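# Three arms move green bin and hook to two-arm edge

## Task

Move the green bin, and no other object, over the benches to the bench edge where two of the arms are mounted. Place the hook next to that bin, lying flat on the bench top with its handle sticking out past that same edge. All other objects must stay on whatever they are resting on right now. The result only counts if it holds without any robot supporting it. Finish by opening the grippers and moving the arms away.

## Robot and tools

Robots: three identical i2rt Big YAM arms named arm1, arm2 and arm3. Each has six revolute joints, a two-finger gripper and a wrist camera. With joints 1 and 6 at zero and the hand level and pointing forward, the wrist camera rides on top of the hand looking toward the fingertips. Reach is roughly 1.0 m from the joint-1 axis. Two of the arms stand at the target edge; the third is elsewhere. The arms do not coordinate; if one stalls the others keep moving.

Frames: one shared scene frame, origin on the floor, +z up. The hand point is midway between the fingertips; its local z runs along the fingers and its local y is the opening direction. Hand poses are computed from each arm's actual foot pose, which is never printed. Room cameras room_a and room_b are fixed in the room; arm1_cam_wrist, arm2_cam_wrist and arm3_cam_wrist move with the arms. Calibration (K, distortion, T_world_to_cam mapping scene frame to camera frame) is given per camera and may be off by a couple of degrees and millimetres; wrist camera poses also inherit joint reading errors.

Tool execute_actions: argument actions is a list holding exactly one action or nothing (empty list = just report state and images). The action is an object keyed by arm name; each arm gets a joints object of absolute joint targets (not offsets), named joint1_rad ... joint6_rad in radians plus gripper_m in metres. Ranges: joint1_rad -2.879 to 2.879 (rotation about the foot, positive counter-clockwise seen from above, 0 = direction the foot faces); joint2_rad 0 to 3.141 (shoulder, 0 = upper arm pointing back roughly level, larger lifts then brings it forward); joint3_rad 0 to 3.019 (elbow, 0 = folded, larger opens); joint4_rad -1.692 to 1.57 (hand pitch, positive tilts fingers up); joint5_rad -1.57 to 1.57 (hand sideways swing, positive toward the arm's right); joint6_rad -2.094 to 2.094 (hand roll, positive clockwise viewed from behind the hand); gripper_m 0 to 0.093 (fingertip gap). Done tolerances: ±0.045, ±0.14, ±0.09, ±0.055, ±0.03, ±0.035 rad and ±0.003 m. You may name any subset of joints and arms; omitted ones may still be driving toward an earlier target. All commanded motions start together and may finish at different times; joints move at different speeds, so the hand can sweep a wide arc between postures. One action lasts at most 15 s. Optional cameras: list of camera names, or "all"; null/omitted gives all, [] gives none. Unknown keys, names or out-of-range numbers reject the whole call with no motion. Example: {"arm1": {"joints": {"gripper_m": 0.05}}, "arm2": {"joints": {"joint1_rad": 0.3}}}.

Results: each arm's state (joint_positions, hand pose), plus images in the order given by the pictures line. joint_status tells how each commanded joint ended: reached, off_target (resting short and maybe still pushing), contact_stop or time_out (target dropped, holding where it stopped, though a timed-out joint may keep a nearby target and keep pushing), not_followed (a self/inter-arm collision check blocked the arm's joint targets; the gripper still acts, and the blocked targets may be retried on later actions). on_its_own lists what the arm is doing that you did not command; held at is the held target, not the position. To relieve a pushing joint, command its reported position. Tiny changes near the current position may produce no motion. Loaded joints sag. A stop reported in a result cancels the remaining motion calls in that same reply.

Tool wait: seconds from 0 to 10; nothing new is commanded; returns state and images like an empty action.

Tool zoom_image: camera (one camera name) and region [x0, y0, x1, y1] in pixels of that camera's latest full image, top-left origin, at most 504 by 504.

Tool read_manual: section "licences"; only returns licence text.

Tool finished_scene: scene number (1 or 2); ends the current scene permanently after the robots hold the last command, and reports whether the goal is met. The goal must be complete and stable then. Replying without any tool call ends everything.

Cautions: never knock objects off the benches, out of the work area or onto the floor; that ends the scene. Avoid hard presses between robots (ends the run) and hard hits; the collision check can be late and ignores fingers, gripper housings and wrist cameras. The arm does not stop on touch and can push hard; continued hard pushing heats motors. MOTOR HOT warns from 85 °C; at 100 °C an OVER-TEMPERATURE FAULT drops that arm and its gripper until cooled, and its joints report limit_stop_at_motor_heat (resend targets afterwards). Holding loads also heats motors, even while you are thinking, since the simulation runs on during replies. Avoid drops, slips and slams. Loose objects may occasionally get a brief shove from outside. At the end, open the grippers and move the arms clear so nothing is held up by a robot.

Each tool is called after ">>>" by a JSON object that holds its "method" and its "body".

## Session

>>> {"method": "execute_actions", "body": {"actions": []}}

Scene clock: 0.00 s.
Motor temperatures (°C, as the motors report them): arm1=[22 27 31 23 23 23] | arm2=[24 29 30 23 23 25] | arm3=[24 27 28 25 23 23]
arm1.joint_positions: joint1_rad=-0.095 joint2_rad=+0.384 joint3_rad=+1.477 joint4_rad=-1.201 joint5_rad=+0.065 joint6_rad=+0.696 gripper_m=+0.094
arm1.joint_status: not commanded
arm1.hand: x=-0.2685 y=-0.6973 z=+1.4247 quat_wxyz=(-0.384, +0.193, -0.718, -0.547) (m; scene frame)
arm2.joint_positions: joint1_rad=+0.056 joint2_rad=+0.374 joint3_rad=+1.537 joint4_rad=-1.229 joint5_rad=+0.092 joint6_rad=+0.652 gripper_m=+0.094
arm2.joint_status: not commanded
arm2.hand: x=+0.6246 y=-0.6987 z=+1.4445 quat_wxyz=(-0.270, +0.353, -0.638, -0.629) (m; scene frame)
arm3.joint_positions: joint1_rad=+0.913 joint2_rad=+0.477 joint3_rad=+1.623 joint4_rad=-1.260 joint5_rad=+0.032 joint6_rad=-0.053 gripper_m=+0.094
arm3.joint_status: not commanded
arm3.hand: x=-0.1946 y=+1.5235 z=+1.4502 quat_wxyz=(-0.626, -0.198, -0.723, +0.215) (m; scene frame)
pictures: arm1_cam_wrist, arm2_cam_wrist, arm3_cam_wrist, room_a, room_b
camera_calibration (this result's frames):
arm1_cam_wrist: T_world_to_cam=[[0.687787, -0.342608, -0.639976, 0.853526], [-0.721384, -0.420913, -0.549943, 0.307709], [-0.080959, 0.839912, -0.53665, 1.45377], [0, 0, 0, 1]] pos_world=[-0.247371, -0.799094, 1.49562]
arm2_cam_wrist: T_world_to_cam=[[0.789306, 0.0433103, -0.612471, 0.417739], [-0.431435, -0.670629, -0.603424, 0.679324], [-0.436875, 0.740527, -0.510646, 1.65308], [0, 0, 0, 1]] pos_world=[0.685551, -0.786671, 1.50991]
arm3_cam_wrist: T_world_to_cam=[[-0.56132, -0.825065, 0.0647143, 1.05218], [-0.587832, 0.342434, -0.732934, 0.432072], [0.582558, -0.449451, -0.677215, 1.90482], [0, 0, 0, 1]] pos_world=[-0.265071, 1.57628, 1.53856]
Images, in order (width x height): arm1_cam_wrist 504x504, arm2_cam_wrist 504x504, arm3_cam_wrist 504x504, room_a 504x504, room_b 504x504.

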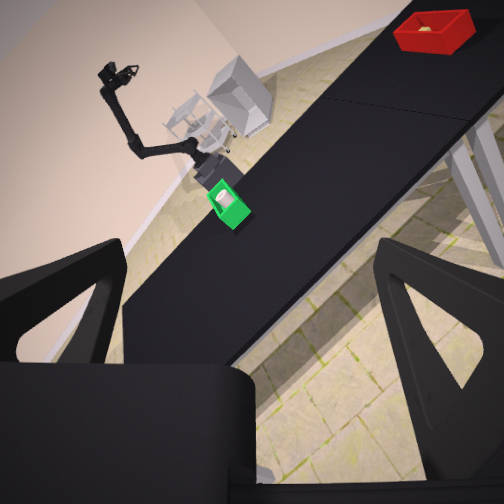

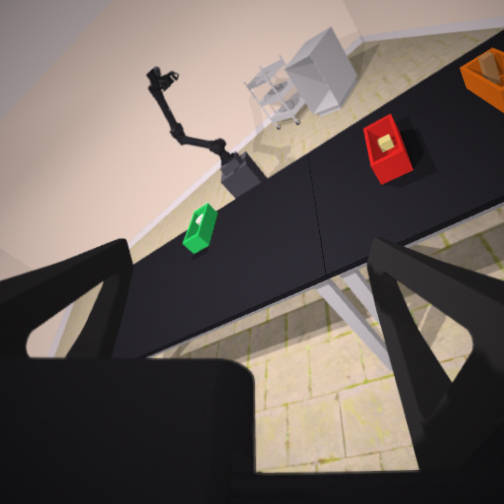

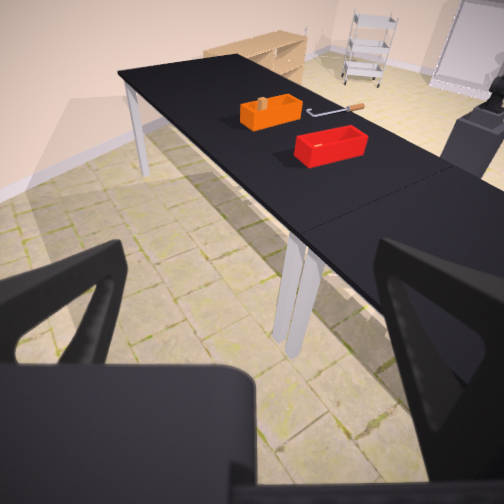

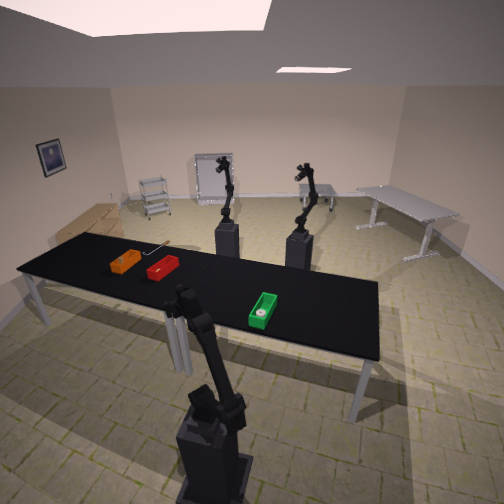

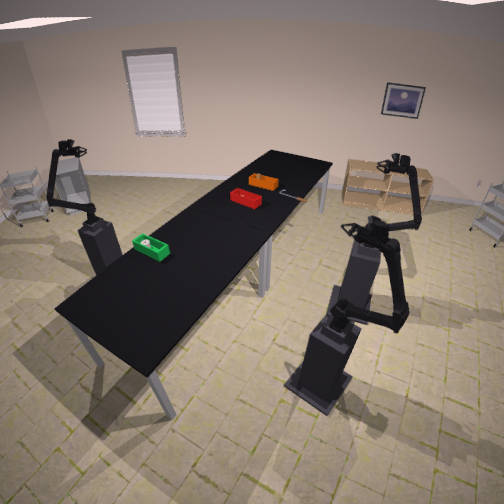

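>>> {"method": "zoom_image", "body": {"camera": "room_b", "region": [200, 160, 340, 240]}}

>>> {"method": "zoom_image", "body": {"camera": "room_a", "region": [130, 225, 290, 335]}}

Region (200, 160, 340, 240) of room_b's 504x504 image, scaled by 3.600, with more detail than that image has; it fills the top 288 rows of this view, and the rest is white.

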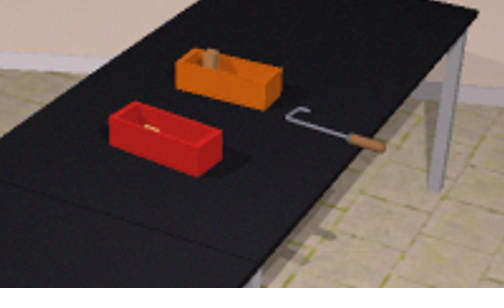

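Region (130, 225, 290, 335) of room_a's 504x504 image, scaled by 3.150, with more detail than that image has; it fills the top 346 rows of this view, and the rest is white.

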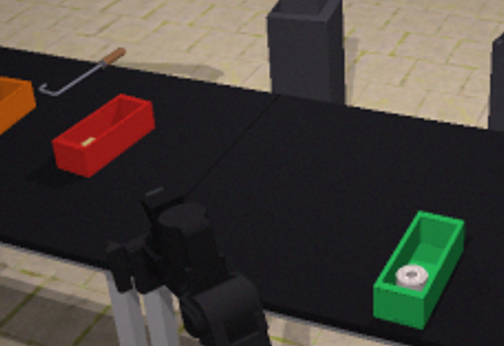

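>>> {"method": "execute_actions", "body": {"actions": [{"arm3":{"joints":{"joint1_rad":-0.155,"joint2_rad":2.0,"joint3_rad":0.95,"joint4_rad":0.87,"joint5_rad":-0.058,"joint6_rad":0,"gripper_m":0.06}},"arm2":{"joints":{"joint1_rad":-0.78,"joint2_rad":2.355,"joint3_rad":1.27,"joint4_rad":1.105,"joint5_rad":-0.58,"joint6_rad":0}},"arm1":{"joints":{"joint1_rad":-0.1,"joint2_rad":2.0,"joint3_rad":1.0,"joint4_rad":0.965,"joint5_rad":-0.51,"joint6_rad":0}}}], "cameras": ["arm2_cam_wrist","arm3_cam_wrist"]}}

Scene clock: 27.03 s.
Motor temperatures (°C, as the motors report them): arm1=[22 27 32 23 23 23] | arm2=[24 29 31 23 23 25] | arm3=[24 27 29 25 23 23]
arm1.joint_positions: joint1_rad=-0.095 joint2_rad=+2.014 joint3_rad=+1.000 joint4_rad=+0.946 joint5_rad=-0.506 joint6_rad=+0.012 gripper_m=+0.094
arm1.joint_status: all done
arm1.hand: x=-0.2069 y=-0.1357 z=+0.8822 quat_wxyz=(-0.415, +0.556, -0.467, -0.548) (m; scene frame)
arm2.joint_positions: joint1_rad=-0.787 joint2_rad=+2.346 joint3_rad=+1.265 joint4_rad=+1.080 joint5_rad=-0.577 joint6_rad=+0.012 gripper_m=+0.094
arm2.joint_status: all done
arm2.hand: x=+0.9874 y=-0.1500 z=+0.7897 quat_wxyz=(-0.512, +0.473, -0.525, -0.488) (m; scene frame)
arm3.joint_positions: joint1_rad=-0.162 joint2_rad=+1.994 joint3_rad=+0.947 joint4_rad=+0.843 joint5_rad=-0.057 joint6_rad=-0.007 gripper_m=+0.060
arm3.joint_status: all done
arm3.hand: x=-0.3356 y=+0.9222 z=+0.8340 quat_wxyz=(-0.442, -0.550, -0.547, +0.451) (m; scene frame)
pictures: arm2_cam_wrist, arm3_cam_wrist
camera_calibration (this result's frames):
arm2_cam_wrist: T_world_to_cam=[[0.997, -0.0718496, -0.0287986, -0.976714], [-0.0654103, -0.583071, -0.809783, 0.623349], [0.041391, 0.809238, -0.586022, 0.668482], [0, 0, 0, 1]] pos_world=[0.986887, -0.24768, 0.868395]
arm3_cam_wrist: T_world_to_cam=[[-0.999778, 0.0189021, 0.00935496, -0.362519], [0.00756506, 0.735455, -0.677531, -0.105378], [-0.0196869, -0.67731, -0.735435, 1.35594], [0, 0, 0, 1]] pos_world=[-0.334947, 1.00274, 0.929199]
Images, in order (width x height): arm2_cam_wrist 504x504, arm3_cam_wrist 504x504.

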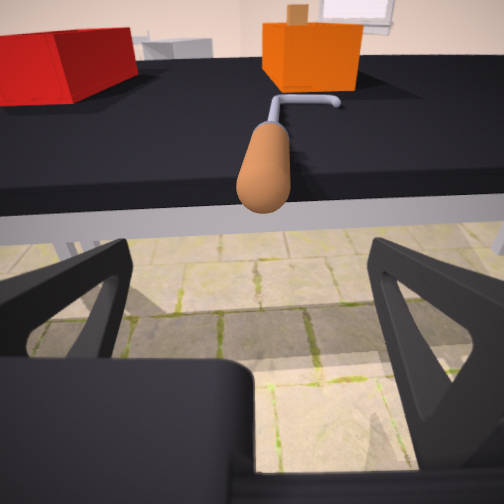

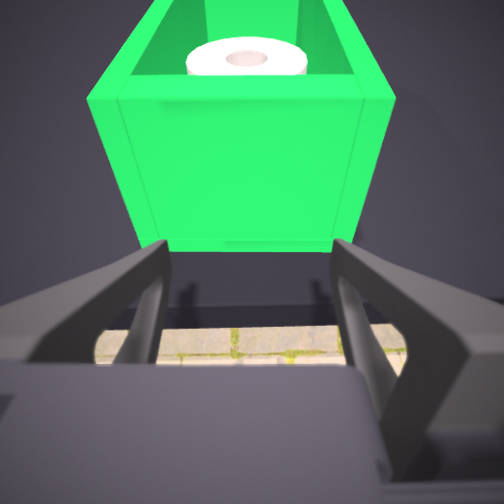

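>>> {"method": "execute_actions", "body": {"actions": [{"arm3":{"joints":{"joint1_rad":-0.14,"joint2_rad":2.17,"joint3_rad":1.31,"joint4_rad":0.69}},"arm2":{"joints":{"joint1_rad":-0.695,"joint2_rad":2.49,"joint3_rad":1.645,"joint4_rad":0.85,"joint5_rad":-0.413}}}], "cameras": ["arm2_cam_wrist","arm3_cam_wrist"]}}

Scene clock: 38.93 s.
Motor temperatures (°C, as the motors report them): arm1=[22 28 32 23 23 23] | arm2=[24 30 31 23 23 25] | arm3=[24 28 29 25 23 23]
arm1.joint_positions: joint1_rad=-0.095 joint2_rad=+2.014 joint3_rad=+1.000 joint4_rad=+0.946 joint5_rad=-0.506 joint6_rad=+0.012 gripper_m=+0.094
arm1.joint_status: not commanded
arm1.hand: x=-0.2069 y=-0.1357 z=+0.8822 quat_wxyz=(-0.415, +0.556, -0.467, -0.548) (m; scene frame)
arm2.joint_positions: joint1_rad=-0.689 joint2_rad=+2.479 joint3_rad=+1.620 joint4_rad=+0.868 joint5_rad=-0.415 joint6_rad=+0.012 gripper_m=+0.094
arm2.joint_status: all done
arm2.hand: x=+1.0019 y=-0.0362 z=+0.7964 quat_wxyz=(-0.530, +0.456, -0.537, -0.472) (m; scene frame)
arm3.joint_positions: joint1_rad=-0.156 joint2_rad=+2.162 joint3_rad=+1.284 joint4_rad=+0.708 joint5_rad=-0.056 joint6_rad=-0.008 gripper_m=+0.060
arm3.joint_status: all done
arm3.hand: x=-0.3384 y=+0.8173 z=+0.8387 quat_wxyz=(-0.452, -0.539, -0.541, +0.460) (m; scene frame)
pictures: arm2_cam_wrist, arm3_cam_wrist
camera_calibration (this result's frames):
arm2_cam_wrist: T_world_to_cam=[[0.990493, -0.135487, -0.0238228, -0.982564], [-0.0977421, -0.571266, -0.814924, 0.733096], [0.0968024, 0.809505, -0.579077, 0.518689], [0, 0, 0, 1]] pos_world=[0.994667, -0.134213, 0.874371]
arm3_cam_wrist: T_world_to_cam=[[-0.999826, 0.0136025, 0.0127411, -0.361903], [0.000714693, 0.711099, -0.703092, 0.0139431], [-0.018624, -0.70296, -0.710985, 1.28913], [0, 0, 0, 1]] pos_world=[-0.337841, 0.901217, 0.930968]
Images, in order (width x height): arm2_cam_wrist 504x504, arm3_cam_wrist 504x504.

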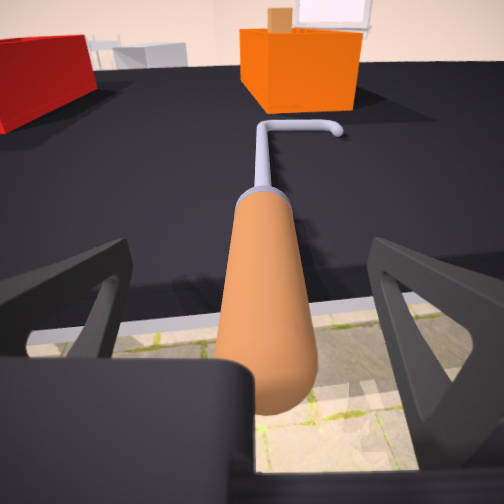

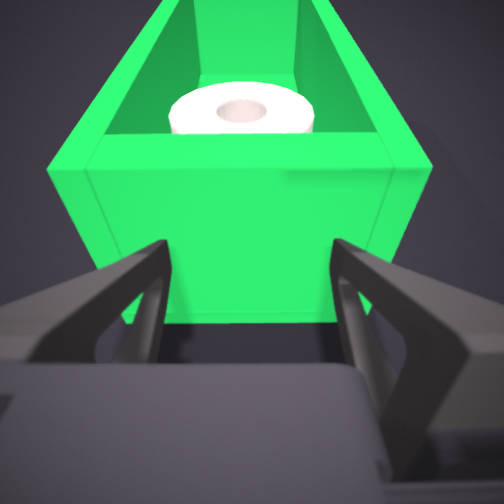

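>>> {"method": "execute_actions", "body": {"actions": [{"arm3":{"joints":{"joint1_rad":-0.13,"joint2_rad":2.295,"joint3_rad":1.548,"joint4_rad":0.60}},"arm2":{"joints":{"gripper_m":0}}}], "cameras": []}}

>>> {"method": "execute_actions", "body": {"actions": [{"arm3":{"joints":{"joint2_rad":2.39,"joint3_rad":1.77,"joint4_rad":0.485}},"arm2":{"joints":{"joint1_rad":-0.1,"joint2_rad":2.17,"joint3_rad":1.14,"joint4_rad":1.06,"joint5_rad":0}}}], "cameras": ["arm2_cam_wrist","arm3_cam_wrist"]}}

Scene clock: 57.07 s.
Motor temperatures (°C, as the motors report them): arm1=[22 28 32 23 23 23] | arm2=[24 32 33 23 23 25] | arm3=[24 30 31 25 23 23]
arm1.joint_positions: joint1_rad=-0.095 joint2_rad=+2.014 joint3_rad=+1.000 joint4_rad=+0.946 joint5_rad=-0.506 joint6_rad=+0.012 gripper_m=+0.094
arm1.joint_status: not commanded
arm1.hand: x=-0.2069 y=-0.1357 z=+0.8822 quat_wxyz=(-0.415, +0.556, -0.467, -0.548) (m; scene frame)
arm2.joint_positions: joint1_rad=-0.689 joint2_rad=+2.479 joint3_rad=+1.620 joint4_rad=+0.868 joint5_rad=-0.413 joint6_rad=+0.011 gripper_m=+0.029
arm2.joint_status: gripper_m off_target (ended at +0.029, target +0.000)
arm2.hand: x=+1.0023 y=-0.0362 z=+0.7964 quat_wxyz=(-0.531, +0.455, -0.537, -0.471) (m; scene frame)
arm3.joint_positions: joint1_rad=-0.146 joint2_rad=+2.283 joint3_rad=+1.509 joint4_rad=+0.618 joint5_rad=-0.056 joint6_rad=-0.008 gripper_m=+0.060
arm3.joint_status: all done
arm3.hand: x=-0.3337 y=+0.7561 z=+0.8344 quat_wxyz=(-0.457, -0.534, -0.541, +0.461) (m; scene frame)
pictures: none
No camera images: the call's "cameras" was empty. Leave "cameras" out to get every camera's image.

Scene clock: 58.73 s.
Motor temperatures (°C, as the motors report them): arm1=[22 28 32 23 23 23] | arm2=[24 32 33 23 23 25] | arm3=[24 30 32 25 23 23]
arm1.joint_positions: joint1_rad=-0.095 joint2_rad=+2.014 joint3_rad=+1.000 joint4_rad=+0.946 joint5_rad=-0.506 joint6_rad=+0.012 gripper_m=+0.094
arm1.joint_status: not commanded
arm1.hand: x=-0.2069 y=-0.1357 z=+0.8822 quat_wxyz=(-0.415, +0.556, -0.467, -0.548) (m; scene frame)
arm2.joint_positions: joint1_rad=-0.106 joint2_rad=+2.175 joint3_rad=+1.137 joint4_rad=+1.028 joint5_rad=+0.001 joint6_rad=+0.009 gripper_m=+0.029
arm2.joint_status: all done
arm2.hand: x=+0.5971 y=-0.0566 z=+0.8520 quat_wxyz=(-0.485, +0.503, -0.501, -0.511) (m; scene frame)
arm3.joint_positions: joint1_rad=-0.146 joint2_rad=+2.372 joint3_rad=+1.729 joint4_rad=+0.504 joint5_rad=-0.056 joint6_rad=-0.008 gripper_m=+0.060
arm3.joint_status: all done
arm3.hand: x=-0.3363 y=+0.7026 z=+0.8489 quat_wxyz=(-0.462, -0.529, -0.538, +0.466) (m; scene frame)
pictures: arm2_cam_wrist, arm3_cam_wrist
camera_calibration (this result's frames):
arm2_cam_wrist: T_world_to_cam=[[0.999223, 0.0309905, -0.0243551, -0.578367], [-0.00129127, -0.591838, -0.806056, 0.660796], [-0.0393944, 0.805461, -0.591338, 0.698116], [0, 0, 0, 1]] pos_world=[0.606273, -0.153298, 0.931375]
arm3_cam_wrist: T_world_to_cam=[[-0.999893, 0.00333863, 0.014216, -0.352411], [-0.00799162, 0.689681, -0.724069, 0.132634], [-0.0122219, -0.724106, -0.689581, 1.21468], [0, 0, 0, 1]] pos_world=[-0.336468, 0.789257, 0.938665]
Images, in order (width x height): arm2_cam_wrist 504x504, arm3_cam_wrist 504x504.

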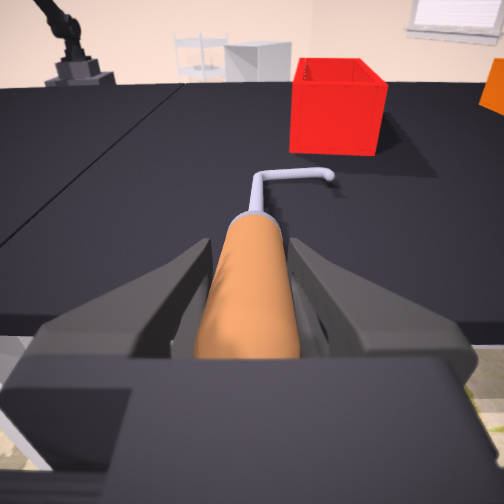

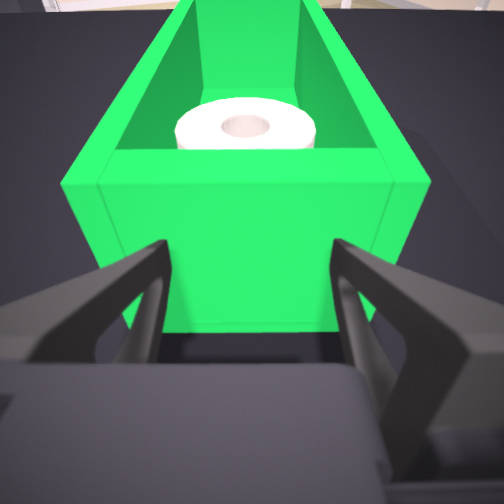

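>>> {"method": "execute_actions", "body": {"actions": [{"arm3":{"joints":{"joint2_rad":2.53,"joint3_rad":2.015,"joint4_rad":0.405}},"arm2":{"joints":{"joint1_rad":0.53,"joint2_rad":2.29,"joint3_rad":1.64,"joint4_rad":0.80,"joint5_rad":0.78}}}], "cameras": ["arm2_cam_wrist"]}}

>>> {"method": "execute_actions", "body": {"actions": [{"arm3":{"joints":{"joint2_rad":2.67,"joint3_rad":2.29,"joint4_rad":0.29}},"arm2":{"joints":{"joint2_rad":2.55,"joint3_rad":1.855,"joint4_rad":0.76}}}], "cameras": ["arm2_cam_wrist","arm3_cam_wrist"]}}

Scene clock: 70.90 s.
Motor temperatures (°C, as the motors report them): arm1=[22 29 32 23 23 23] | arm2=[24 32 32 23 23 25] | arm3=[24 31 34 25 23 23]
arm1.joint_positions: joint1_rad=-0.095 joint2_rad=+2.014 joint3_rad=+1.000 joint4_rad=+0.946 joint5_rad=-0.506 joint6_rad=+0.012 gripper_m=+0.094
arm1.joint_status: not commanded
arm1.hand: x=-0.2069 y=-0.1357 z=+0.8822 quat_wxyz=(-0.415, +0.556, -0.467, -0.548) (m; scene frame)
arm2.joint_positions: joint1_rad=+0.517 joint2_rad=+2.300 joint3_rad=+1.605 joint4_rad=+0.801 joint5_rad=+0.782 joint6_rad=+0.004 gripper_m=+0.029
arm2.joint_status: all done
arm2.hand: x=+0.2221 y=-0.0688 z=+0.9295 quat_wxyz=(-0.529, +0.422, -0.533, -0.508) (m; scene frame)
arm3.joint_positions: joint1_rad=-0.146 joint2_rad=+2.512 joint3_rad=+1.967 joint4_rad=+0.423 joint5_rad=-0.056 joint6_rad=-0.008 gripper_m=+0.060
arm3.joint_status: all done
arm3.hand: x=-0.3389 y=+0.6542 z=+0.8382 quat_wxyz=(-0.466, -0.525, -0.534, +0.471) (m; scene frame)
pictures: arm2_cam_wrist
camera_calibration (this result's frames):
arm2_cam_wrist: T_world_to_cam=[[0.987837, -0.123478, -0.0945022, -0.144317], [-0.144725, -0.507918, -0.849161, 0.793295], [0.0568537, 0.85251, -0.51961, 0.654177], [0, 0, 0, 1]] pos_world=[0.220178, -0.172584, 0.999914]
Images, in order (width x height): arm2_cam_wrist 504x504.

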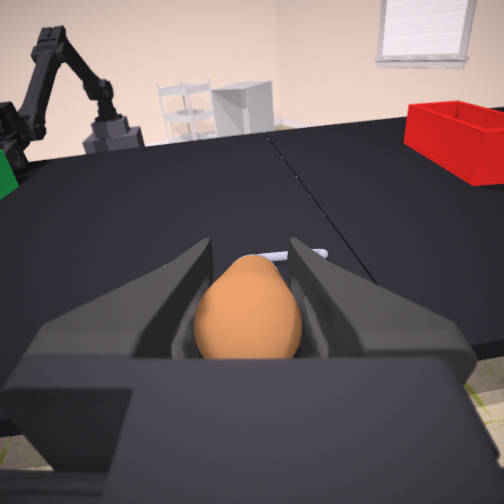

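Scene clock: 72.10 s.
Motor temperatures (°C, as the motors report them): arm1=[22 29 32 23 23 23] | arm2=[24 32 33 23 23 25] | arm3=[24 31 34 25 23 23]
arm1.joint_positions: joint1_rad=-0.095 joint2_rad=+2.014 joint3_rad=+1.000 joint4_rad=+0.946 joint5_rad=-0.506 joint6_rad=+0.012 gripper_m=+0.094
arm1.joint_status: not commanded
arm1.hand: x=-0.2069 y=-0.1357 z=+0.8822 quat_wxyz=(-0.415, +0.556, -0.467, -0.548) (m; scene frame)
arm2.joint_positions: joint1_rad=+0.518 joint2_rad=+2.548 joint3_rad=+1.809 joint4_rad=+0.774 joint5_rad=+0.779 joint6_rad=+0.003 gripper_m=+0.029
arm2.joint_status: all done
arm2.hand: x=+0.1958 y=-0.0378 z=+0.8215 quat_wxyz=(-0.528, +0.450, -0.534, -0.484) (m; scene frame)
arm3.joint_positions: joint1_rad=-0.146 joint2_rad=+2.653 joint3_rad=+2.242 joint4_rad=+0.307 joint5_rad=-0.056 joint6_rad=-0.008 gripper_m=+0.060
arm3.joint_status: all done
arm3.hand: x=-0.3413 y=+0.6101 z=+0.8380 quat_wxyz=(-0.471, -0.520, -0.530, +0.476) (m; scene frame)
pictures: arm2_cam_wrist, arm3_cam_wrist
camera_calibration (this result's frames):
arm2_cam_wrist: T_world_to_cam=[[0.991524, -0.122598, -0.0429995, -0.167724], [-0.104508, -0.556004, -0.824584, 0.683641], [0.0771848, 0.822089, -0.564104, 0.604612], [0, 0, 0, 1]] pos_world=[0.191081, -0.1375, 0.897571]
arm3_cam_wrist: T_world_to_cam=[[-0.999866, 0.00344156, 0.0160055, -0.358476], [-0.00970508, 0.662744, -0.748784, 0.225031], [-0.0131845, -0.748839, -0.662621, 1.13221], [0, 0, 0, 1]] pos_world=[-0.341316, 0.699937, 0.924463]
Images, in order (width x height): arm2_cam_wrist 504x504, arm3_cam_wrist 504x504.

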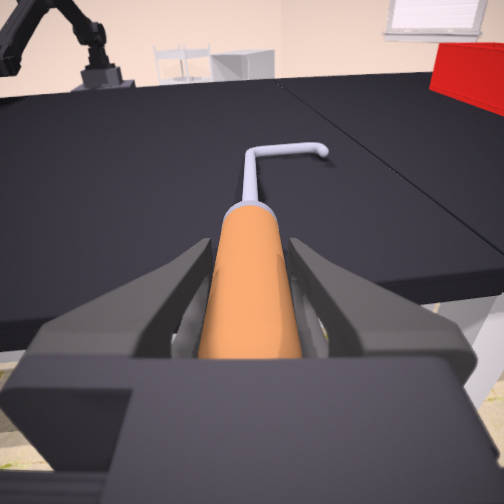

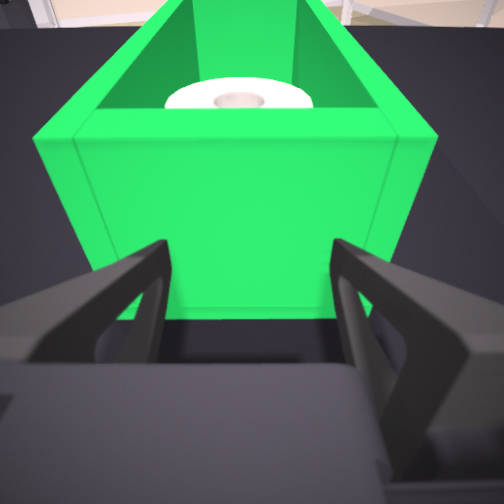

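>>> {"method": "execute_actions", "body": {"actions": [{"arm3":{"joints":{"joint2_rad":2.79,"joint3_rad":2.55,"joint4_rad":0.165}},"arm2":{"joints":{"joint2_rad":2.59,"joint4_rad":0.72}}}], "cameras": []}}

>>> {"method": "execute_actions", "body": {"actions": [{"arm2":{"joints":{"gripper_m":0.093}}}], "cameras": ["arm2_cam_wrist"]}}

>>> {"method": "execute_actions", "body": {"actions": [{"arm3":{"joints":{"joint2_rad":2.3,"joint3_rad":2.0}},"arm2":{"joints":{"joint2_rad":2.3}}}], "cameras": []}}

Scene clock: 81.23 s.
Motor temperatures (°C, as the motors report them): arm1=[22 29 32 23 23 23] | arm2=[24 33 34 23 23 25] | arm3=[24 33 36 25 23 23]
arm1.joint_positions: joint1_rad=-0.095 joint2_rad=+2.014 joint3_rad=+1.000 joint4_rad=+0.946 joint5_rad=-0.506 joint6_rad=+0.012 gripper_m=+0.094
arm1.joint_status: not commanded
arm1.hand: x=-0.2069 y=-0.1357 z=+0.8822 quat_wxyz=(-0.415, +0.556, -0.467, -0.548) (m; scene frame)
arm2.joint_positions: joint1_rad=+0.518 joint2_rad=+2.549 joint3_rad=+1.809 joint4_rad=+0.743 joint5_rad=+0.779 joint6_rad=+0.003 gripper_m=+0.029
arm2.joint_status: all done
arm2.hand: x=+0.1957 y=-0.0377 z=+0.8152 quat_wxyz=(-0.527, +0.461, -0.535, -0.474) (m; scene frame)
arm3.joint_positions: joint1_rad=-0.146 joint2_rad=+2.769 joint3_rad=+2.501 joint4_rad=+0.183 joint5_rad=-0.056 joint6_rad=-0.008 gripper_m=+0.060
arm3.joint_status: all done
arm3.hand: x=-0.3427 y=+0.5804 z=+0.8501 quat_wxyz=(-0.475, -0.516, -0.526, +0.481) (m; scene frame)
pictures: none
No camera images: the call's "cameras" was empty. Leave "cameras" out to get every camera's image.

Scene clock: 81.93 s.
Motor temperatures (°C, as the motors report them): arm1=[22 29 32 23 23 23] | arm2=[24 33 34 23 23 25] | arm3=[24 33 36 25 23 23]
arm1.joint_positions: joint1_rad=-0.095 joint2_rad=+2.014 joint3_rad=+1.000 joint4_rad=+0.946 joint5_rad=-0.506 joint6_rad=+0.012 gripper_m=+0.094
arm1.joint_status: not commanded
arm1.hand: x=-0.2069 y=-0.1357 z=+0.8822 quat_wxyz=(-0.415, +0.556, -0.467, -0.548) (m; scene frame)
arm2.joint_positions: joint1_rad=+0.518 joint2_rad=+2.549 joint3_rad=+1.809 joint4_rad=+0.739 joint5_rad=+0.779 joint6_rad=+0.003 gripper_m=+0.093
arm2.joint_status: all done
arm2.hand: x=+0.1957 y=-0.0377 z=+0.8143 quat_wxyz=(-0.527, +0.463, -0.535, -0.472) (m; scene frame)
arm3.joint_positions: joint1_rad=-0.146 joint2_rad=+2.769 joint3_rad=+2.501 joint4_rad=+0.183 joint5_rad=-0.056 joint6_rad=-0.008 gripper_m=+0.060
arm3.joint_status: not commanded
arm3.hand: x=-0.3427 y=+0.5804 z=+0.8501 quat_wxyz=(-0.475, -0.516, -0.526, +0.481) (m; scene frame)
pictures: arm2_cam_wrist
camera_calibration (this result's frames):
arm2_cam_wrist: T_world_to_cam=[[0.992232, -0.123107, -0.0179198, -0.188454], [-0.0865172, -0.579345, -0.810478, 0.66178], [0.0893938, 0.805732, -0.585495, 0.614864], [0, 0, 0, 1]] pos_world=[0.18928, -0.135216, 0.892981]
Images, in order (width x height): arm2_cam_wrist 504x504.

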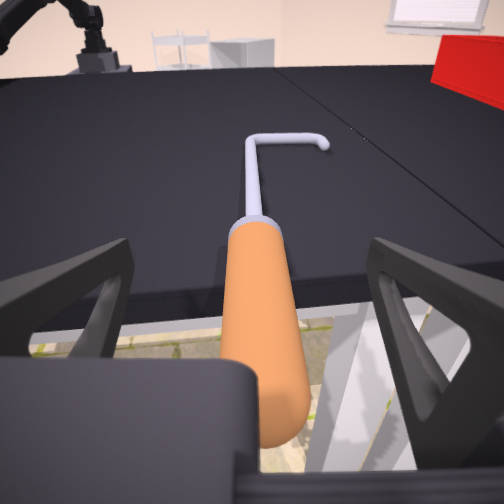

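Scene clock: 83.67 s.
Motor temperatures (°C, as the motors report them): arm1=[22 29 32 23 23 23] | arm2=[24 33 34 23 23 25] | arm3=[24 33 36 25 23 23]
arm1.joint_positions: joint1_rad=-0.095 joint2_rad=+2.014 joint3_rad=+1.000 joint4_rad=+0.946 joint5_rad=-0.506 joint6_rad=+0.012 gripper_m=+0.094
arm1.joint_status: not commanded
arm1.hand: x=-0.2069 y=-0.1357 z=+0.8822 quat_wxyz=(-0.415, +0.556, -0.467, -0.548) (m; scene frame)
arm2.joint_positions: joint1_rad=+0.518 joint2_rad=+2.265 joint3_rad=+1.843 joint4_rad=+0.729 joint5_rad=+0.779 joint6_rad=+0.003 gripper_m=+0.093
arm2.joint_status: all done
arm2.hand: x=+0.1996 y=-0.0387 z=+1.0669 quat_wxyz=(-0.528, +0.348, -0.521, -0.574) (m; scene frame)
arm3.joint_positions: joint1_rad=-0.146 joint2_rad=+2.282 joint3_rad=+2.003 joint4_rad=+0.179 joint5_rad=-0.056 joint6_rad=-0.008 gripper_m=+0.060
arm3.joint_status: all done
arm3.hand: x=-0.3365 y=+0.6606 z=+1.0101 quat_wxyz=(-0.472, -0.520, -0.529, +0.477) (m; scene frame)
pictures: none
No camera images: the call's "cameras" was empty. Leave "cameras" out to get every camera's image.

>>> {"method": "execute_actions", "body": {"actions": [{"arm3":{"joints":{"joint2_rad":1.4,"joint3_rad":0.9,"joint4_rad":0.42}},"arm2":{"joints":{"joint1_rad":-0.5,"joint2_rad":1.5,"joint3_rad":1.0,"joint4_rad":0,"joint5_rad":0}},"arm1":{"joints":{"joint1_rad":-0.3,"joint2_rad":2.31,"joint3_rad":2.07,"joint4_rad":0.65,"joint5_rad":-0.58}}}], "cameras": []}}

>>> {"method": "execute_actions", "body": {"actions": [{"arm1":{"joints":{"joint1_rad":-0.505,"joint2_rad":2.56}}}], "cameras": ["arm1_cam_wrist"]}}

Scene clock: 101.77 s.
Motor temperatures (°C, as the motors report them): arm1=[22 29 33 23 23 23] | arm2=[24 33 34 23 23 25] | arm3=[24 33 34 25 23 23]
arm1.joint_positions: joint1_rad=-0.308 joint2_rad=+2.312 joint3_rad=+2.033 joint4_rad=+0.643 joint5_rad=-0.579 joint6_rad=+0.010 gripper_m=+0.094
arm1.joint_status: all done
arm1.hand: x=+0.0320 y=+0.0303 z=+1.1142 quat_wxyz=(-0.592, +0.476, -0.350, -0.548) (m; scene frame)
arm2.joint_positions: joint1_rad=-0.485 joint2_rad=+1.483 joint3_rad=+1.000 joint4_rad=+0.015 joint5_rad=+0.003 joint6_rad=+0.003 gripper_m=+0.093
arm2.joint_status: all done
arm2.hand: x=+0.8316 y=-0.2132 z=+1.0015 quat_wxyz=(-0.425, +0.483, -0.702, -0.304) (m; scene frame)
arm3.joint_positions: joint1_rad=-0.146 joint2_rad=+1.402 joint3_rad=+0.895 joint4_rad=+0.413 joint5_rad=-0.056 joint6_rad=-0.008 gripper_m=+0.060
arm3.joint_status: all done
arm3.hand: x=-0.3185 y=+0.9885 z=+1.0740 quat_wxyz=(-0.473, -0.518, -0.528, +0.479) (m; scene frame)
pictures: none
No camera images: the call's "cameras" was empty. Leave "cameras" out to get every camera's image.

Scene clock: 103.33 s.
Motor temperatures (°C, as the motors report them): arm1=[22 29 33 23 23 23] | arm2=[24 32 34 23 23 25] | arm3=[24 33 34 25 23 23]
arm1.joint_positions: joint1_rad=-0.501 joint2_rad=+2.571 joint3_rad=+2.040 joint4_rad=+0.643 joint5_rad=-0.580 joint6_rad=+0.012 gripper_m=+0.094
arm1.joint_status: all done
arm1.hand: x=+0.1993 y=-0.0313 z=+0.8849 quat_wxyz=(-0.561, +0.460, -0.490, -0.483) (m; scene frame)
arm2.joint_positions: joint1_rad=-0.485 joint2_rad=+1.483 joint3_rad=+1.000 joint4_rad=+0.015 joint5_rad=+0.003 joint6_rad=+0.003 gripper_m=+0.093
arm2.joint_status: not commanded
arm2.hand: x=+0.8316 y=-0.2132 z=+1.0015 quat_wxyz=(-0.425, +0.483, -0.702, -0.304) (m; scene frame)
arm3.joint_positions: joint1_rad=-0.146 joint2_rad=+1.402 joint3_rad=+0.895 joint4_rad=+0.413 joint5_rad=-0.056 joint6_rad=-0.008 gripper_m=+0.060
arm3.joint_status: not commanded
arm3.hand: x=-0.3185 y=+0.9885 z=+1.0740 quat_wxyz=(-0.473, -0.518, -0.528, +0.479) (m; scene frame)
pictures: arm1_cam_wrist
camera_calibration (this result's frames):
arm1_cam_wrist: T_world_to_cam=[[0.991085, -0.128354, 0.0357107, -0.237129], [-0.0333759, -0.498688, -0.866139, 0.768839], [0.128981, 0.857225, -0.498527, 0.567544], [0, 0, 0, 1]] pos_world=[0.187474, -0.133539, 0.957325]
Images, in order (width x height): arm1_cam_wrist 504x504.

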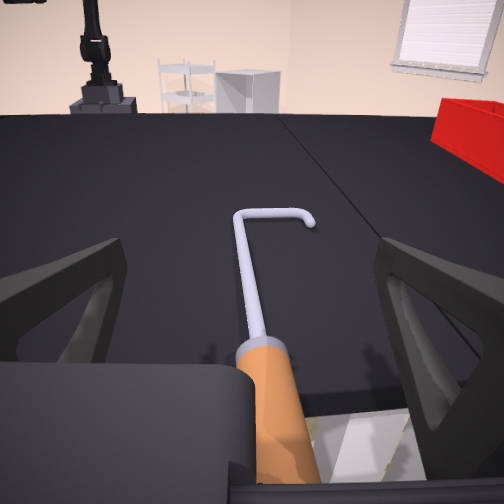

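>>> {"method": "execute_actions", "body": {"actions": [{"arm1":{"joints":{"joint1_rad":-0.535,"joint2_rad":2.65,"joint5_rad":-0.67}}}], "cameras": ["arm1_cam_wrist"]}}

Scene clock: 111.10 s.
Motor temperatures (°C, as the motors report them): arm1=[22 31 34 23 23 23] | arm2=[24 32 34 23 23 25] | arm3=[24 31 33 25 23 23]
arm1.joint_positions: joint1_rad=-0.528 joint2_rad=+2.671 joint3_rad=+2.040 joint4_rad=+0.643 joint5_rad=-0.667 joint6_rad=+0.011 gripper_m=+0.094
arm1.joint_status: all done
arm1.hand: x=+0.2008 y=-0.0493 z=+0.7949 quat_wxyz=(-0.513, +0.482, -0.512, -0.493) (m; scene frame)
arm2.joint_positions: joint1_rad=-0.485 joint2_rad=+1.483 joint3_rad=+1.000 joint4_rad=+0.015 joint5_rad=+0.003 joint6_rad=+0.003 gripper_m=+0.093
arm2.joint_status: not commanded
arm2.hand: x=+0.8316 y=-0.2132 z=+1.0015 quat_wxyz=(-0.425, +0.483, -0.702, -0.304) (m; scene frame)
arm3.joint_positions: joint1_rad=-0.146 joint2_rad=+1.402 joint3_rad=+0.895 joint4_rad=+0.413 joint5_rad=-0.056 joint6_rad=-0.008 gripper_m=+0.060
arm3.joint_status: not commanded
arm3.hand: x=-0.3185 y=+0.9885 z=+1.0740 quat_wxyz=(-0.473, -0.518, -0.528, +0.479) (m; scene frame)
pictures: arm1_cam_wrist
camera_calibration (this result's frames):
arm1_cam_wrist: T_world_to_cam=[[0.997519, -0.0685362, -0.0161024, -0.194917], [-0.0522971, -0.568224, -0.821211, 0.64665], [0.0471329, 0.820015, -0.570398, 0.609609], [0, 0, 0, 1]] pos_world=[0.199518, -0.145806, 0.875617]
Images, in order (width x height): arm1_cam_wrist 504x504.

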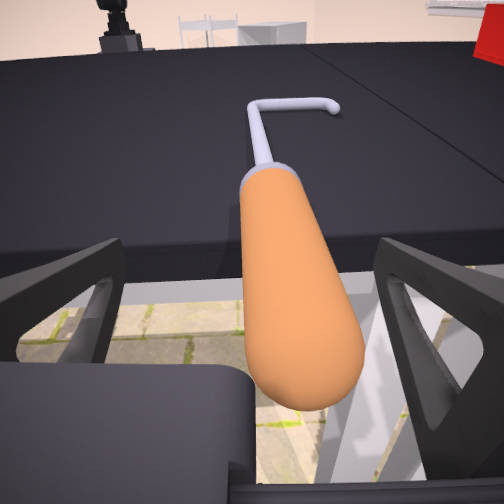

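>>> {"method": "execute_actions", "body": {"actions": [{"arm1":{"joints":{"joint2_rad":2.71,"joint3_rad":2.18,"gripper_m":0.075}}}], "cameras": ["arm1_cam_wrist"]}}

Scene clock: 117.67 s.
Motor temperatures (°C, as the motors report them): arm1=[22 31 35 23 23 23] | arm2=[24 31 34 23 23 25] | arm3=[24 31 33 25 23 23]
arm1.joint_positions: joint1_rad=-0.528 joint2_rad=+2.708 joint3_rad=+2.115 joint4_rad=+0.643 joint5_rad=-0.667 joint6_rad=+0.011 gripper_m=+0.075
arm1.joint_status: all done
arm1.hand: x=+0.2087 y=-0.0402 z=+0.8013 quat_wxyz=(-0.526, +0.480, -0.498, -0.494) (m; scene frame)
arm2.joint_positions: joint1_rad=-0.485 joint2_rad=+1.483 joint3_rad=+1.000 joint4_rad=+0.015 joint5_rad=+0.003 joint6_rad=+0.003 gripper_m=+0.093
arm2.joint_status: not commanded
arm2.hand: x=+0.8316 y=-0.2132 z=+1.0015 quat_wxyz=(-0.425, +0.483, -0.702, -0.304) (m; scene frame)
arm3.joint_positions: joint1_rad=-0.146 joint2_rad=+1.402 joint3_rad=+0.895 joint4_rad=+0.413 joint5_rad=-0.056 joint6_rad=-0.008 gripper_m=+0.060
arm3.joint_status: not commanded
arm3.hand: x=-0.3185 y=+0.9885 z=+1.0740 quat_wxyz=(-0.473, -0.518, -0.528, +0.479) (m; scene frame)
pictures: arm1_cam_wrist
camera_calibration (this result's frames):
arm1_cam_wrist: T_world_to_cam=[[0.997666, -0.0679095, 0.00719696, -0.220686], [-0.0309913, -0.544151, -0.838415, 0.667767], [0.0608525, 0.836234, -0.544985, 0.582857], [0, 0, 0, 1]] pos_world=[0.205398, -0.139026, 0.879102]
Images, in order (width x height): arm1_cam_wrist 504x504.

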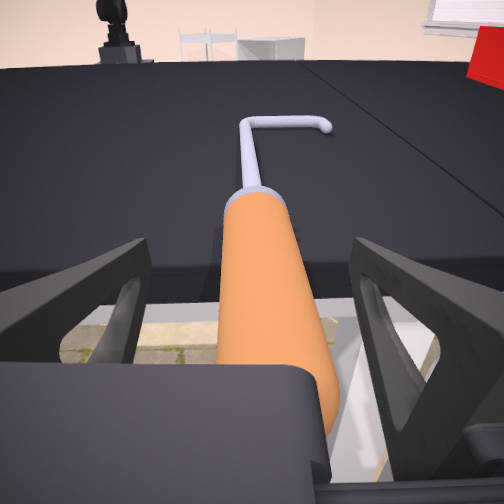

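>>> {"method": "execute_actions", "body": {"actions": [{"arm1":{"joints":{"gripper_m":0}}}], "cameras": []}}

>>> {"method": "execute_actions", "body": {"actions": [{"arm1":{"joints":{"joint2_rad":2.61,"joint6_rad":1.58}}}], "cameras": ["arm1_cam_wrist"]}}

Scene clock: 125.60 s.
Motor temperatures (°C, as the motors report them): arm1=[22 32 37 23 23 23] | arm2=[24 31 34 23 23 25] | arm3=[24 30 33 25 23 23]
arm1.joint_positions: joint1_rad=-0.528 joint2_rad=+2.708 joint3_rad=+2.116 joint4_rad=+0.643 joint5_rad=-0.669 joint6_rad=+0.010 gripper_m=+0.029
arm1.joint_status: gripper_m off_target (ended at +0.029, target +0.000)
arm1.hand: x=+0.2084 y=-0.0401 z=+0.8015 quat_wxyz=(-0.526, +0.481, -0.497, -0.494) (m; scene frame)
arm2.joint_positions: joint1_rad=-0.485 joint2_rad=+1.483 joint3_rad=+1.000 joint4_rad=+0.015 joint5_rad=+0.003 joint6_rad=+0.003 gripper_m=+0.093
arm2.joint_status: not commanded
arm2.hand: x=+0.8316 y=-0.2132 z=+1.0015 quat_wxyz=(-0.425, +0.483, -0.702, -0.304) (m; scene frame)
arm3.joint_positions: joint1_rad=-0.146 joint2_rad=+1.402 joint3_rad=+0.895 joint4_rad=+0.413 joint5_rad=-0.056 joint6_rad=-0.008 gripper_m=+0.060
arm3.joint_status: not commanded
arm3.hand: x=-0.3185 y=+0.9885 z=+1.0740 quat_wxyz=(-0.473, -0.518, -0.528, +0.479) (m; scene frame)
pictures: none
No camera images: the call's "cameras" was empty. Leave "cameras" out to get every camera's image.

Scene clock: 127.77 s.
Motor temperatures (°C, as the motors report them): arm1=[22 32 38 23 23 23] | arm2=[24 31 34 23 23 25] | arm3=[24 30 33 25 23 23]
arm1.joint_positions: joint1_rad=-0.528 joint2_rad=+2.652 joint3_rad=+2.116 joint4_rad=+0.634 joint5_rad=-0.669 joint6_rad=+1.560 gripper_m=+0.029
arm1.joint_status: all done
arm1.hand: x=+0.2119 y=-0.0368 z=+0.8502 quat_wxyz=(-0.041, +0.006, -0.678, -0.734) (m; scene frame)
arm2.joint_positions: joint1_rad=-0.485 joint2_rad=+1.483 joint3_rad=+1.000 joint4_rad=+0.015 joint5_rad=+0.003 joint6_rad=+0.003 gripper_m=+0.093
arm2.joint_status: not commanded
arm2.hand: x=+0.8316 y=-0.2132 z=+1.0015 quat_wxyz=(-0.425, +0.483, -0.702, -0.304) (m; scene frame)
arm3.joint_positions: joint1_rad=-0.146 joint2_rad=+1.402 joint3_rad=+0.895 joint4_rad=+0.413 joint5_rad=-0.056 joint6_rad=-0.008 gripper_m=+0.060
arm3.joint_status: not commanded
arm3.hand: x=-0.3185 y=+0.9885 z=+1.0740 quat_wxyz=(-0.473, -0.518, -0.528, +0.479) (m; scene frame)
pictures: arm1_cam_wrist
camera_calibration (this result's frames):
arm1_cam_wrist: T_world_to_cam=[[0.0620718, 0.0586212, -0.996349, 0.832039], [-0.839365, -0.537055, -0.0838901, 0.240756], [-0.540012, 0.841508, 0.0158686, 0.257117], [0, 0, 0, 1]] pos_world=[0.289282, -0.135842, 0.845118]
Images, in order (width x height): arm1_cam_wrist 504x504.

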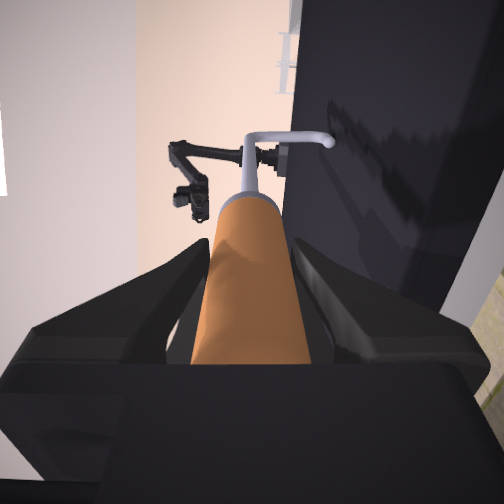

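>>> {"method": "execute_actions", "body": {"actions": [{"arm1":{"joints":{"joint1_rad":0.21,"joint2_rad":2.26,"joint3_rad":1.76,"joint4_rad":0.74,"joint5_rad":0.04}}}], "cameras": ["arm1_cam_wrist","arm3_cam_wrist"]}}

Scene clock: 137.73 s.
Motor temperatures (°C, as the motors report them): arm1=[22 34 39 23 23 23] | arm2=[24 31 34 23 23 25] | arm3=[25 30 33 25 23 23]
arm1.joint_positions: joint1_rad=+0.211 joint2_rad=+2.307 joint3_rad=+1.732 joint4_rad=+0.699 joint5_rad=+0.040 joint6_rad=+1.561 gripper_m=+0.029
arm1.joint_status: all done
arm1.hand: x=-0.3275 y=+0.0874 z=+0.9679 quat_wxyz=(-0.006, -0.007, -0.661, -0.751) (m; scene frame)
arm2.joint_positions: joint1_rad=-0.485 joint2_rad=+1.483 joint3_rad=+1.000 joint4_rad=+0.015 joint5_rad=+0.003 joint6_rad=+0.003 gripper_m=+0.093
arm2.joint_status: not commanded
arm2.hand: x=+0.8316 y=-0.2132 z=+1.0015 quat_wxyz=(-0.425, +0.483, -0.702, -0.304) (m; scene frame)
arm3.joint_positions: joint1_rad=-0.146 joint2_rad=+1.402 joint3_rad=+0.895 joint4_rad=+0.413 joint5_rad=-0.056 joint6_rad=-0.008 gripper_m=+0.060
arm3.joint_status: not commanded
arm3.hand: x=-0.3185 y=+0.9885 z=+1.0740 quat_wxyz=(-0.473, -0.518, -0.528, +0.479) (m; scene frame)
pictures: arm1_cam_wrist, arm3_cam_wrist
camera_calibration (this result's frames):
arm1_cam_wrist: T_world_to_cam=[[-0.00510554, 0.109031, -0.994025, 0.946919], [-0.824754, -0.562564, -0.0574694, -0.153978], [-0.565469, 0.819533, 0.0927958, -0.22133], [0, 0, 0, 1]] pos_world=[-0.247315, -0.00847859, 0.952951]
arm3_cam_wrist: T_world_to_cam=[[-0.999858, 0.0034791, 0.0164708, -0.341389], [-0.010157, 0.655582, -0.755056, 0.164865], [-0.0134249, -0.755116, -0.655453, 1.57073], [0, 0, 0, 1]] pos_world=[-0.318579, 1.07919, 1.15964]
Images, in order (width x height): arm1_cam_wrist 504x504, arm3_cam_wrist 504x504.

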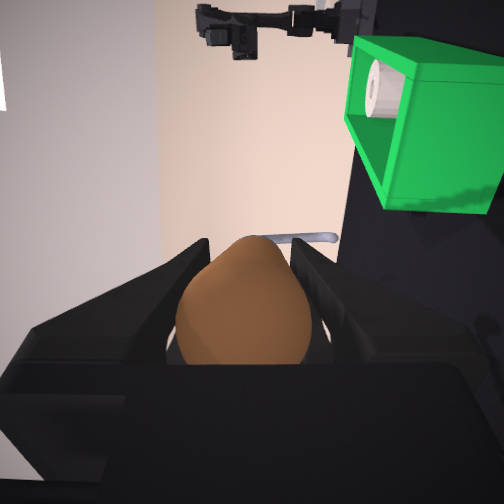

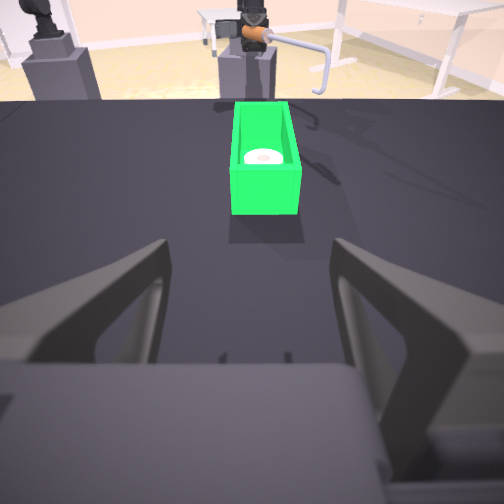

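>>> {"method": "execute_actions", "body": {"actions": [{"arm1":{"joints":{"joint5_rad":0.33}}}], "cameras": ["arm1_cam_wrist","arm3_cam_wrist","room_b"]}}

>>> {"method": "zoom_image", "body": {"camera": "room_b", "region": [150, 220, 270, 300]}}

Scene clock: 147.13 s.
Motor temperatures (°C, as the motors report them): arm1=[22 34 38 23 23 23] | arm2=[24 31 34 23 23 25] | arm3=[25 30 33 25 23 23]
arm1.joint_positions: joint1_rad=+0.211 joint2_rad=+2.307 joint3_rad=+1.732 joint4_rad=+0.699 joint5_rad=+0.329 joint6_rad=+1.561 gripper_m=+0.029
arm1.joint_status: all done
arm1.hand: x=-0.2787 y=+0.0795 z=+0.9665 quat_wxyz=(-0.101, -0.115, -0.654, -0.741) (m; scene frame)
arm2.joint_positions: joint1_rad=-0.485 joint2_rad=+1.483 joint3_rad=+1.000 joint4_rad=+0.015 joint5_rad=+0.003 joint6_rad=+0.003 gripper_m=+0.093
arm2.joint_status: not commanded
arm2.hand: x=+0.8316 y=-0.2132 z=+1.0015 quat_wxyz=(-0.425, +0.483, -0.702, -0.304) (m; scene frame)
arm3.joint_positions: joint1_rad=-0.146 joint2_rad=+1.402 joint3_rad=+0.895 joint4_rad=+0.413 joint5_rad=-0.056 joint6_rad=-0.008 gripper_m=+0.060
arm3.joint_status: not commanded
arm3.hand: x=-0.3185 y=+0.9885 z=+1.0740 quat_wxyz=(-0.473, -0.518, -0.528, +0.479) (m; scene frame)
pictures: arm1_cam_wrist, arm3_cam_wrist, room_b
camera_calibration (this result's frames):
arm1_cam_wrist: T_world_to_cam=[[-0.0105379, 0.108792, -0.994009, 0.945087], [-0.951581, -0.306502, -0.0234577, -0.206806], [-0.307218, 0.945633, 0.106754, -0.13867], [0, 0, 0, 1]] pos_world=[-0.229435, -0.0350736, 0.949377]
arm3_cam_wrist: T_world_to_cam=[[-0.999858, 0.0034791, 0.0164708, -0.341389], [-0.010157, 0.655582, -0.755056, 0.164865], [-0.0134249, -0.755116, -0.655453, 1.57073], [0, 0, 0, 1]] pos_world=[-0.318579, 1.07919, 1.15964]
Images, in order (width x height): arm1_cam_wrist 504x504, arm3_cam_wrist 504x504, room_b 504x504.

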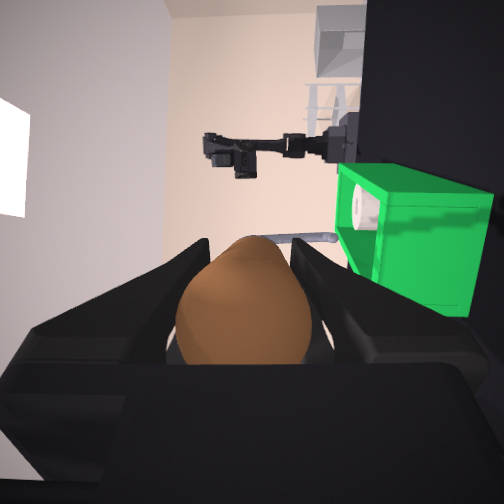

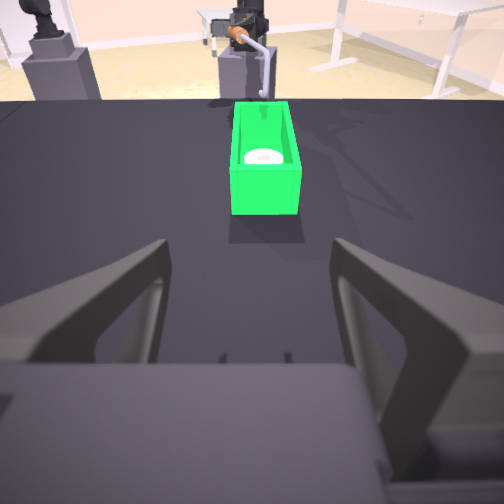

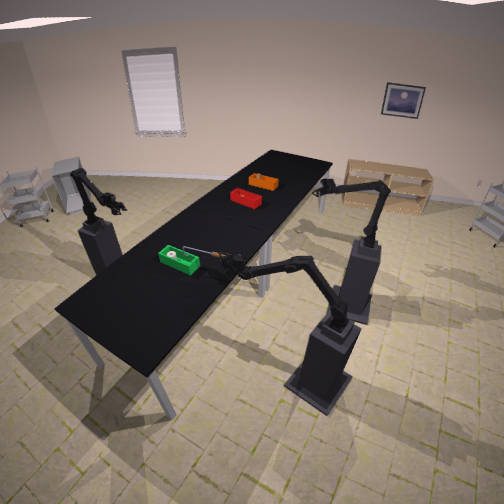

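Region (150, 220, 270, 300) of room_b's 504x504 image, scaled by 4.200, with more detail than that image has.

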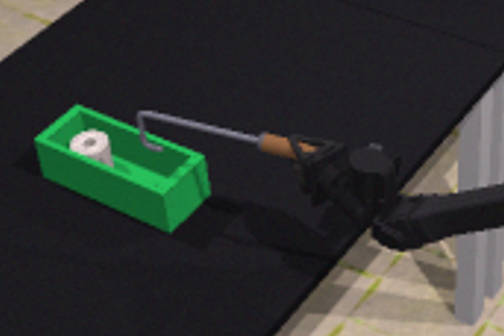

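>>> {"method": "execute_actions", "body": {"actions": [{"arm1":{"joints":{"joint2_rad":2.205,"joint3_rad":1.525,"joint4_rad":0.765}}}], "cameras": ["arm3_cam_wrist"]}}

>>> {"method": "execute_actions", "body": {"actions": [{"arm1":{"joints":{"joint2_rad":2.04,"joint3_rad":1.20,"joint4_rad":0.93,"joint5_rad":0.25}}}], "cameras": ["arm1_cam_wrist","arm3_cam_wrist"]}}

Scene clock: 153.43 s.
Motor temperatures (°C, as the motors report them): arm1=[22 34 37 23 23 23] | arm2=[24 31 34 23 23 25] | arm3=[25 30 33 25 23 23]
arm1.joint_positions: joint1_rad=+0.211 joint2_rad=+2.229 joint3_rad=+1.534 joint4_rad=+0.755 joint5_rad=+0.329 joint6_rad=+1.587 gripper_m=+0.029
arm1.joint_status: all done
arm1.hand: x=-0.2778 y=+0.0345 z=+0.9379 quat_wxyz=(-0.096, -0.119, -0.675, -0.721) (m; scene frame)
arm2.joint_positions: joint1_rad=-0.485 joint2_rad=+1.483 joint3_rad=+1.000 joint4_rad=+0.015 joint5_rad=+0.003 joint6_rad=+0.003 gripper_m=+0.093
arm2.joint_status: not commanded
arm2.hand: x=+0.8316 y=-0.2132 z=+1.0015 quat_wxyz=(-0.425, +0.483, -0.702, -0.304) (m; scene frame)
arm3.joint_positions: joint1_rad=-0.146 joint2_rad=+1.402 joint3_rad=+0.895 joint4_rad=+0.413 joint5_rad=-0.056 joint6_rad=-0.008 gripper_m=+0.060
arm3.joint_status: not commanded
arm3.hand: x=-0.3185 y=+0.9885 z=+1.0740 quat_wxyz=(-0.473, -0.518, -0.528, +0.479) (m; scene frame)
pictures: arm3_cam_wrist
camera_calibration (this result's frames):
arm3_cam_wrist: T_world_to_cam=[[-0.999858, 0.0034791, 0.0164708, -0.341389], [-0.010157, 0.655582, -0.755056, 0.164865], [-0.0134249, -0.755116, -0.655453, 1.57073], [0, 0, 0, 1]] pos_world=[-0.318579, 1.07919, 1.15964]
Images, in order (width x height): arm3_cam_wrist 504x504.

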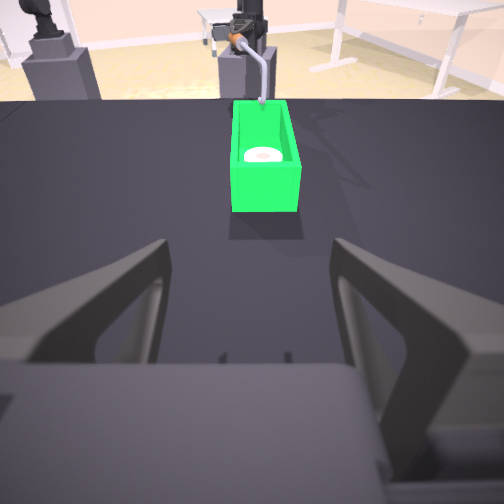

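Scene clock: 154.53 s.
Motor temperatures (°C, as the motors report them): arm1=[22 34 37 23 23 23] | arm2=[24 31 34 23 23 25] | arm3=[25 30 33 25 23 23]
arm1.joint_positions: joint1_rad=+0.211 joint2_rad=+2.086 joint3_rad=+1.169 joint4_rad=+0.881 joint5_rad=+0.250 joint6_rad=+1.563 gripper_m=+0.029
arm1.joint_status: all done
arm1.hand: x=-0.2892 y=-0.0622 z=+0.8940 quat_wxyz=(-0.082, -0.078, -0.714, -0.691) (m; scene frame)
arm2.joint_positions: joint1_rad=-0.485 joint2_rad=+1.483 joint3_rad=+1.000 joint4_rad=+0.015 joint5_rad=+0.003 joint6_rad=+0.003 gripper_m=+0.093
arm2.joint_status: not commanded
arm2.hand: x=+0.8316 y=-0.2132 z=+1.0015 quat_wxyz=(-0.425, +0.483, -0.702, -0.304) (m; scene frame)
arm3.joint_positions: joint1_rad=-0.146 joint2_rad=+1.402 joint3_rad=+0.895 joint4_rad=+0.413 joint5_rad=-0.056 joint6_rad=-0.008 gripper_m=+0.060
arm3.joint_status: not commanded
arm3.hand: x=-0.3185 y=+0.9885 z=+1.0740 quat_wxyz=(-0.473, -0.518, -0.528, +0.479) (m; scene frame)
pictures: arm1_cam_wrist, arm3_cam_wrist
camera_calibration (this result's frames):
arm1_cam_wrist: T_world_to_cam=[[-0.00735787, -0.0504293, -0.998701, 0.883579], [-0.924005, -0.38149, 0.0260709, -0.302865], [-0.382309, 0.922997, -0.04379, 0.11124], [0, 0, 0, 1]] pos_world=[-0.230819, -0.173656, 0.895198]
arm3_cam_wrist: T_world_to_cam=[[-0.999858, 0.0034791, 0.0164708, -0.341389], [-0.010157, 0.655582, -0.755056, 0.164865], [-0.0134249, -0.755116, -0.655453, 1.57073], [0, 0, 0, 1]] pos_world=[-0.318579, 1.07919, 1.15964]
Images, in order (width x height): arm1_cam_wrist 504x504, arm3_cam_wrist 504x504.

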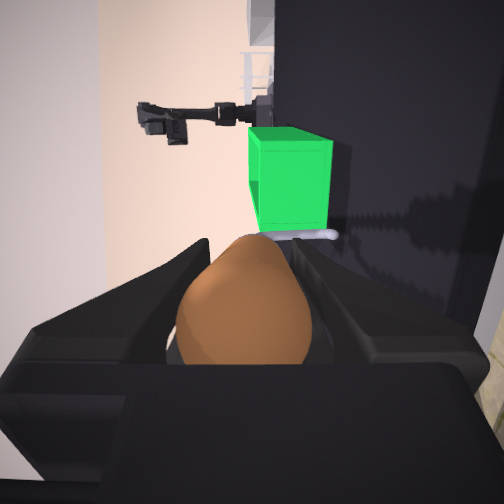

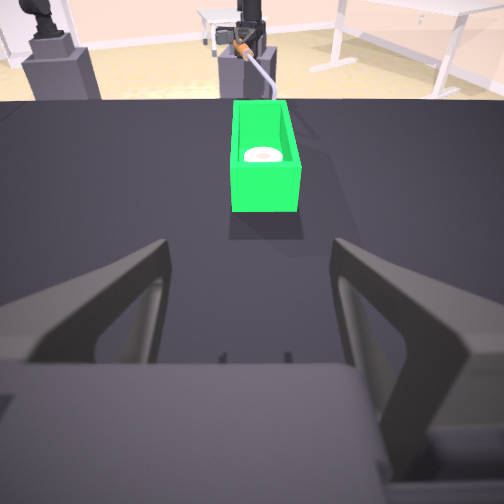

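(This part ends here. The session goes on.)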